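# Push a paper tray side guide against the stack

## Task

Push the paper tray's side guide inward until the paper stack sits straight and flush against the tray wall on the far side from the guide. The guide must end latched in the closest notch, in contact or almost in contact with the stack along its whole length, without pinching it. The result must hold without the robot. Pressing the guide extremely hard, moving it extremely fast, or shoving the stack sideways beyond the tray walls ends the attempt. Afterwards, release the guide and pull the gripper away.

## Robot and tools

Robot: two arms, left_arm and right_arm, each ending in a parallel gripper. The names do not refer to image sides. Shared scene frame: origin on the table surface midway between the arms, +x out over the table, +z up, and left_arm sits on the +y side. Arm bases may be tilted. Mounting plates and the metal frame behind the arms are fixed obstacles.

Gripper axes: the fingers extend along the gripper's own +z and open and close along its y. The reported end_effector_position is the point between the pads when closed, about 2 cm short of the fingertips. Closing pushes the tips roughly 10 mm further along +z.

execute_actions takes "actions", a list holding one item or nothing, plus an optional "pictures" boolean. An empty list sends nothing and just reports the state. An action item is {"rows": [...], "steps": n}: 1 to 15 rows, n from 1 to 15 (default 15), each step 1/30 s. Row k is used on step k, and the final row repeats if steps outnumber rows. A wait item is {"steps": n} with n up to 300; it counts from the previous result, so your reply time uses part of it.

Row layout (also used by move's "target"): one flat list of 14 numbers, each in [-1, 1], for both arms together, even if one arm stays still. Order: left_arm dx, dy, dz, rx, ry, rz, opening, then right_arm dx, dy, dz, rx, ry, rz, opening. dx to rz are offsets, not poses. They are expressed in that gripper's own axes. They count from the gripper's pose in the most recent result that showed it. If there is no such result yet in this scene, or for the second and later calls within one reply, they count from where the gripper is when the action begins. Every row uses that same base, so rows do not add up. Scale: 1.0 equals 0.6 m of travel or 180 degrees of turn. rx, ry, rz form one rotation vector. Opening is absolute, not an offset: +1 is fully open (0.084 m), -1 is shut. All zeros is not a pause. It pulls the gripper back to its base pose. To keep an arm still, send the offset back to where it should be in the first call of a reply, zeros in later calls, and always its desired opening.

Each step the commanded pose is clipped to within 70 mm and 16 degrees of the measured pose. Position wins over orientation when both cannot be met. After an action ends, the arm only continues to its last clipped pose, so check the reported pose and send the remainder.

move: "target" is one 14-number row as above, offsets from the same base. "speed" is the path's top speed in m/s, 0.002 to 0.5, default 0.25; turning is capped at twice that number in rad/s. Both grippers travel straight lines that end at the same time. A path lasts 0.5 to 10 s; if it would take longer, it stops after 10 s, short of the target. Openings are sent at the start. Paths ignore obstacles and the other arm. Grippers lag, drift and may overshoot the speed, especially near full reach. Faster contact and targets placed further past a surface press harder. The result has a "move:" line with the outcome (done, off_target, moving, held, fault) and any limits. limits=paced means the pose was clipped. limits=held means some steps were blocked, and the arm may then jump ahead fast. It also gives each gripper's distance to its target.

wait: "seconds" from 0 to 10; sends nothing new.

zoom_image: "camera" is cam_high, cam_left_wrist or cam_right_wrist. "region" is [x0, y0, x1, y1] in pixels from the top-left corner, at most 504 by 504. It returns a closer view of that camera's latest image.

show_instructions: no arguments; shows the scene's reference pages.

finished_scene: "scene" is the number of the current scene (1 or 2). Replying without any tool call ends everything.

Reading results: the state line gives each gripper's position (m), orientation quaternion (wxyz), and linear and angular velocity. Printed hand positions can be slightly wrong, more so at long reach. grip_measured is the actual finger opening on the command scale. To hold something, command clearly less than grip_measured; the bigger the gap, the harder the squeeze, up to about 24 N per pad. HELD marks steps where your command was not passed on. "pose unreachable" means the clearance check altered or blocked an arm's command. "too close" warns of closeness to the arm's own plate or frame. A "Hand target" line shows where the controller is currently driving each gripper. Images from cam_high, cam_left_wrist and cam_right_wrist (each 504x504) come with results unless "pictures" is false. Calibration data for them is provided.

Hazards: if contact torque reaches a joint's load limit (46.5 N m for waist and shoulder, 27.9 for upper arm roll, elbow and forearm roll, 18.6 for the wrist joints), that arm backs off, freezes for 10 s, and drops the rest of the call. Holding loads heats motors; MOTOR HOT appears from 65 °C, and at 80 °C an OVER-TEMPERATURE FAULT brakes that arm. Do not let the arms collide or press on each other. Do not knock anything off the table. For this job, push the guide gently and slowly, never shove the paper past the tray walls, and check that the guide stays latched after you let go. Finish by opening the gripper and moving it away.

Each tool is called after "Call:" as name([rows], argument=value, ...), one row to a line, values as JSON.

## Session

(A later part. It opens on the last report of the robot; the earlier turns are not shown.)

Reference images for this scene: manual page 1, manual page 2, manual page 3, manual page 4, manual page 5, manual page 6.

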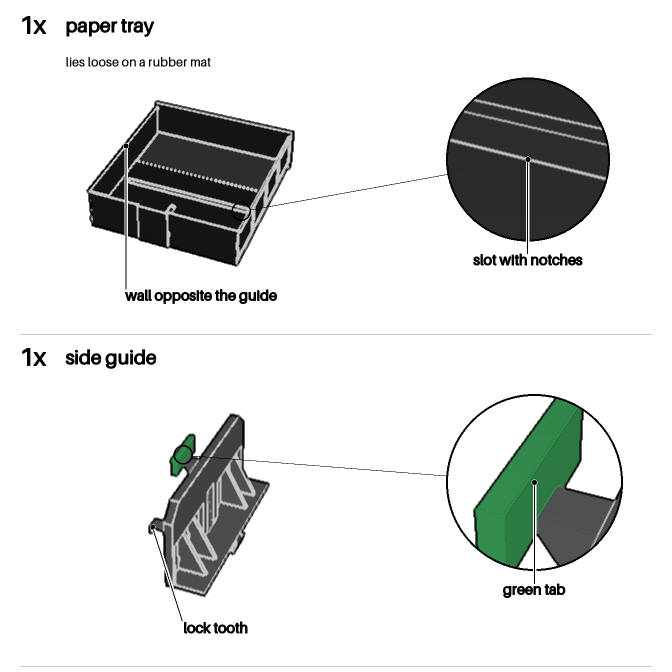

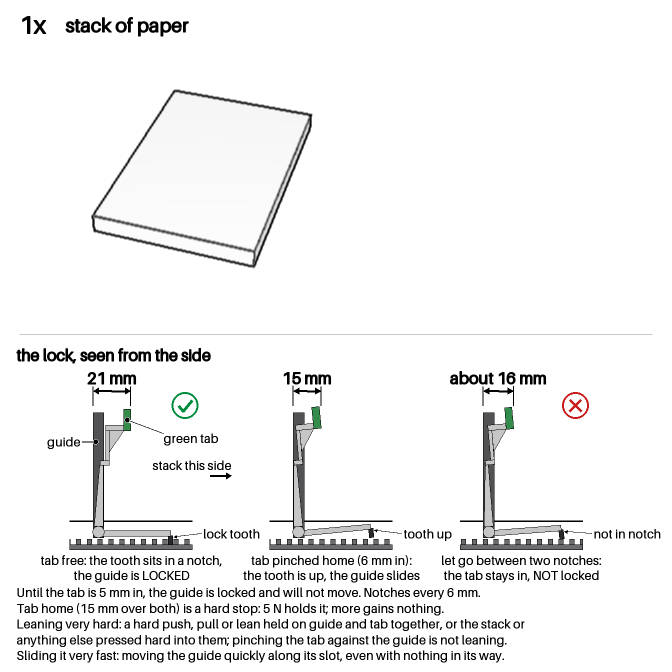

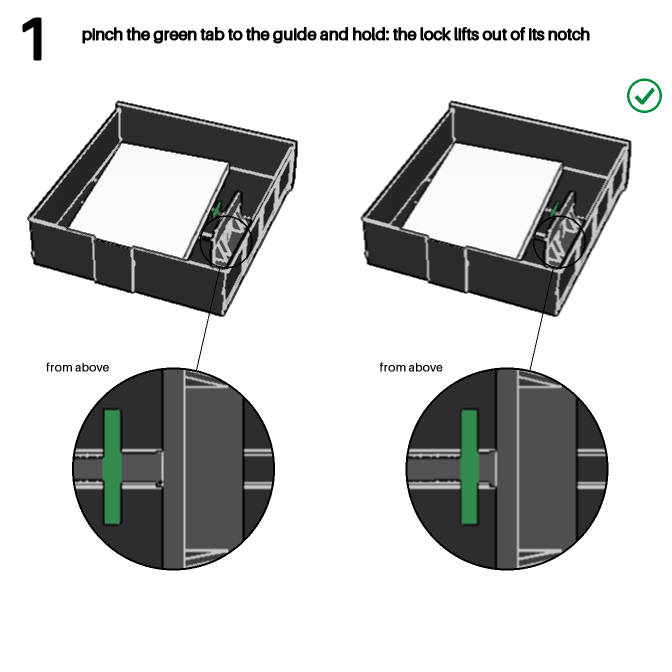

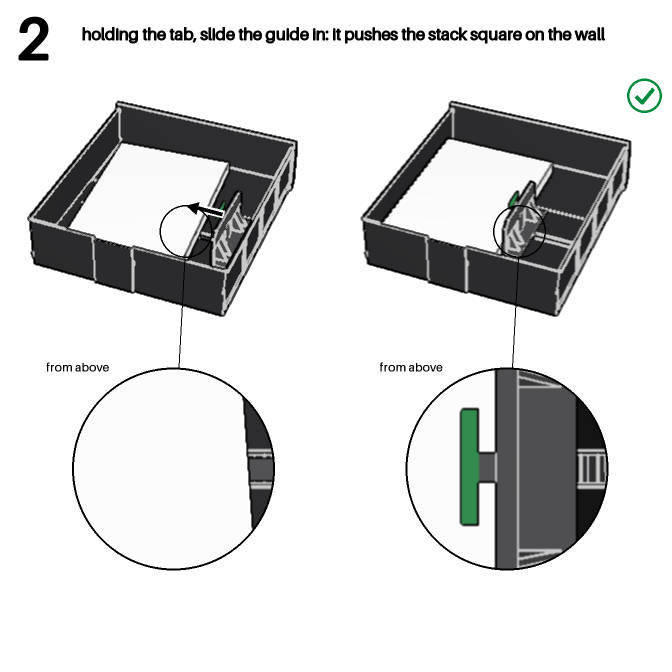

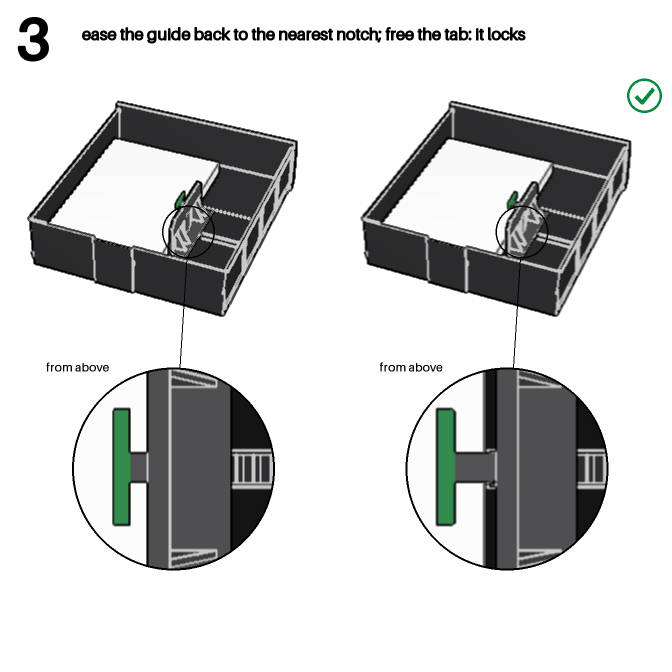

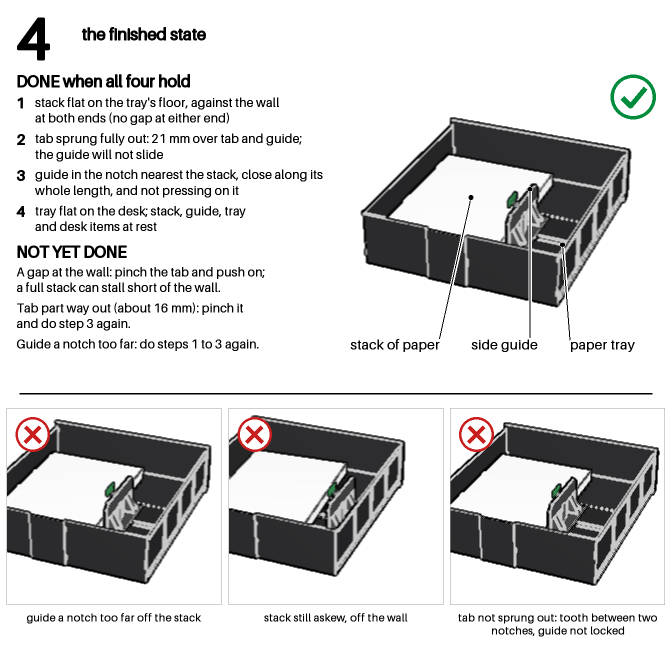

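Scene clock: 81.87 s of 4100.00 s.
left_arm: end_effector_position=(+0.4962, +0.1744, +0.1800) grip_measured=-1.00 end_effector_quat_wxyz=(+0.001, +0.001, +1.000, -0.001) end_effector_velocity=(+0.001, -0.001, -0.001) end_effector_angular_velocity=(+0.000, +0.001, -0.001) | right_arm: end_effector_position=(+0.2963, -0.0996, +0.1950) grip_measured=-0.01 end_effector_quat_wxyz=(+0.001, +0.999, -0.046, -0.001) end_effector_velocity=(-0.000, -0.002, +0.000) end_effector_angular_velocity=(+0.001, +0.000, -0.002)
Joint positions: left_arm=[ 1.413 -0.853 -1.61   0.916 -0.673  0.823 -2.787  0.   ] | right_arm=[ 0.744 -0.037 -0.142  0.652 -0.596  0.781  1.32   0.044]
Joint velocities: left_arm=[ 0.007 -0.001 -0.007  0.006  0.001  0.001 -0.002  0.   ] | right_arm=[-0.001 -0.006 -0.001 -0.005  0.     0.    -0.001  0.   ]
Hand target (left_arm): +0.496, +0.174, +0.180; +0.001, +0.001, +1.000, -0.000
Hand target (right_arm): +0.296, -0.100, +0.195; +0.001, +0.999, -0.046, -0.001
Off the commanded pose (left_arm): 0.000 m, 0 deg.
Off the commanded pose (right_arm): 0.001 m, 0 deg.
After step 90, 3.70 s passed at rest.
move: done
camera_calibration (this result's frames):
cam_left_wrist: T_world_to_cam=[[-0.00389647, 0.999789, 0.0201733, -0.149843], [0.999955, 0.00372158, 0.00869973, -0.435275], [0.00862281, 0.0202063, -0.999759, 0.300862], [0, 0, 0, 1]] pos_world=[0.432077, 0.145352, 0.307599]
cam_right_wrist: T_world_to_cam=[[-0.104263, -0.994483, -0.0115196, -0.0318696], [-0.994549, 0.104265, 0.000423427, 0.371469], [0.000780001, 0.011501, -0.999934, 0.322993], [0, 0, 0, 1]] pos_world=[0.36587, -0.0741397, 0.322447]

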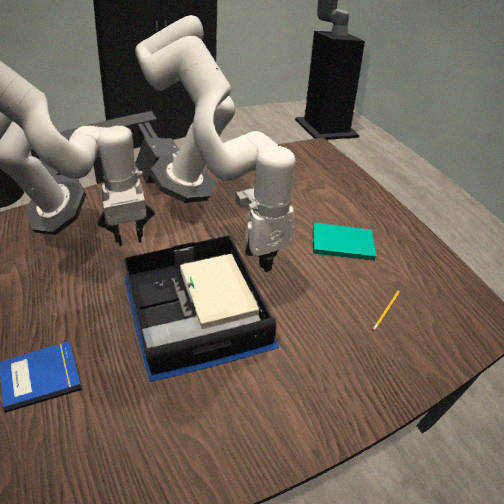

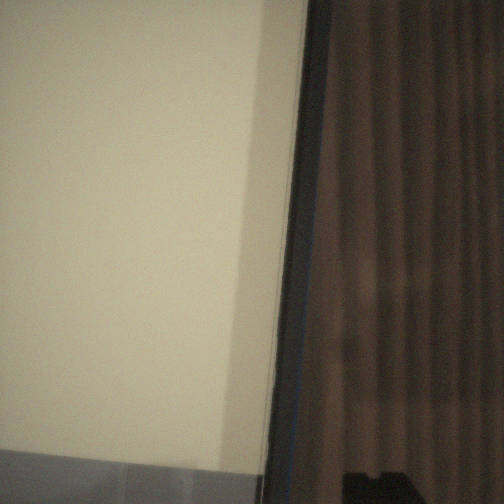

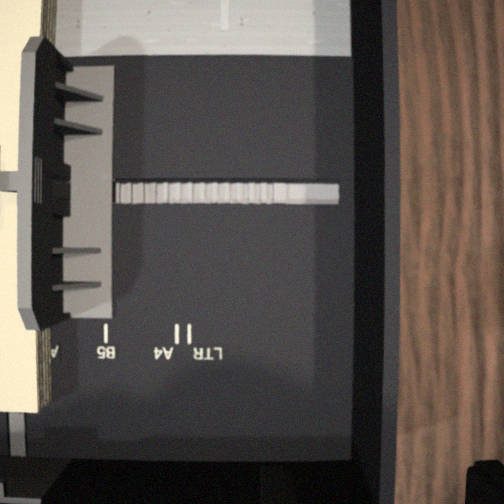

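The paper covers the wall's base up to its marking, so it is flush.

Call:
move(target=[0.1,0.15,-0.06,0,0,0,-1,0,0,0,0,0,0,0])

Call:
finished_scene(scene=2)

Scene clock: 86.03 s of 4100.00 s.
left_arm: end_effector_position=(+0.4363, +0.2643, +0.2158) grip_measured=-1.00 end_effector_quat_wxyz=(+0.001, +0.001, +1.000, -0.000) end_effector_velocity=(-0.001, +0.002, +0.001) end_effector_angular_velocity=(+0.002, +0.000, +0.002) | right_arm: end_effector_position=(+0.2963, -0.0996, +0.1950) grip_measured=-0.01 end_effector_quat_wxyz=(+0.001, +0.999, -0.046, -0.001) end_effector_velocity=(+0.000, -0.000, -0.000) end_effector_angular_velocity=(-0.001, -0.001, +0.000)
Joint positions: left_arm=[ 1.201 -0.842 -1.242  0.709 -0.618  0.869 -2.596  0.   ] | right_arm=[ 0.744 -0.037 -0.142  0.652 -0.596  0.781  1.32   0.044]
Joint velocities: left_arm=[-0.004 -0.003  0.007 -0.003  0.002  0.002  0.001  0.   ] | right_arm=[-0.     0.001 -0.     0.001 -0.001  0.     0.     0.   ]
Hand target (left_arm): +0.436, +0.264, +0.216; +0.001, +0.001, +1.000, -0.000
Hand target (right_arm): +0.296, -0.100, +0.195; +0.001, +0.999, -0.046, -0.001
Off the commanded pose (left_arm): 0.000 m, 0 deg.
Off the commanded pose (right_arm): 0.000 m, 0 deg.
After step 90, 0.07 s passed at rest.
move: done
camera_calibration (this result's frames):
cam_left_wrist: T_world_to_cam=[[-0.00353313, 0.999785, 0.020426, -0.240903], [0.999957, 0.0033561, 0.00869461, -0.375904], [0.00862419, 0.0204559, -0.999754, 0.335373], [0, 0, 0, 1]] pos_world=[0.372144, 0.235252, 0.343479]
cam_right_wrist: T_world_to_cam=[[-0.104264, -0.994483, -0.0115201, -0.0318694], [-0.994549, 0.104266, 0.000423133, 0.37147], [0.00078036, 0.0115014, -0.999934, 0.322993], [0, 0, 0, 1]] pos_world=[0.36587, -0.0741402, 0.322448]

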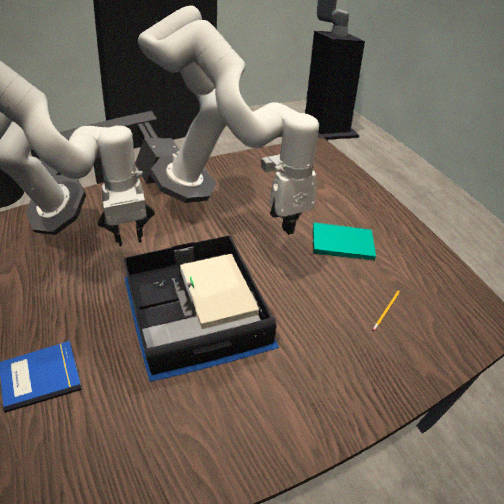

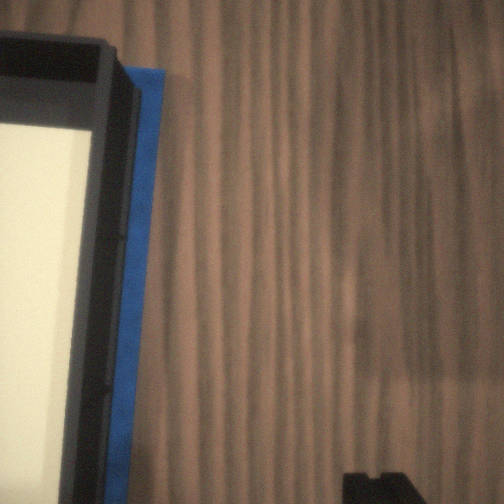

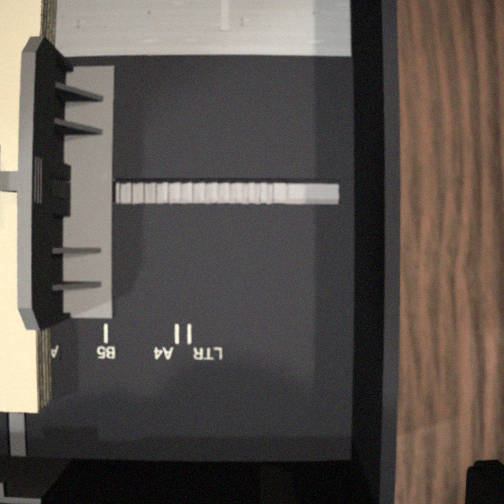

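The scene is finished: the task was done.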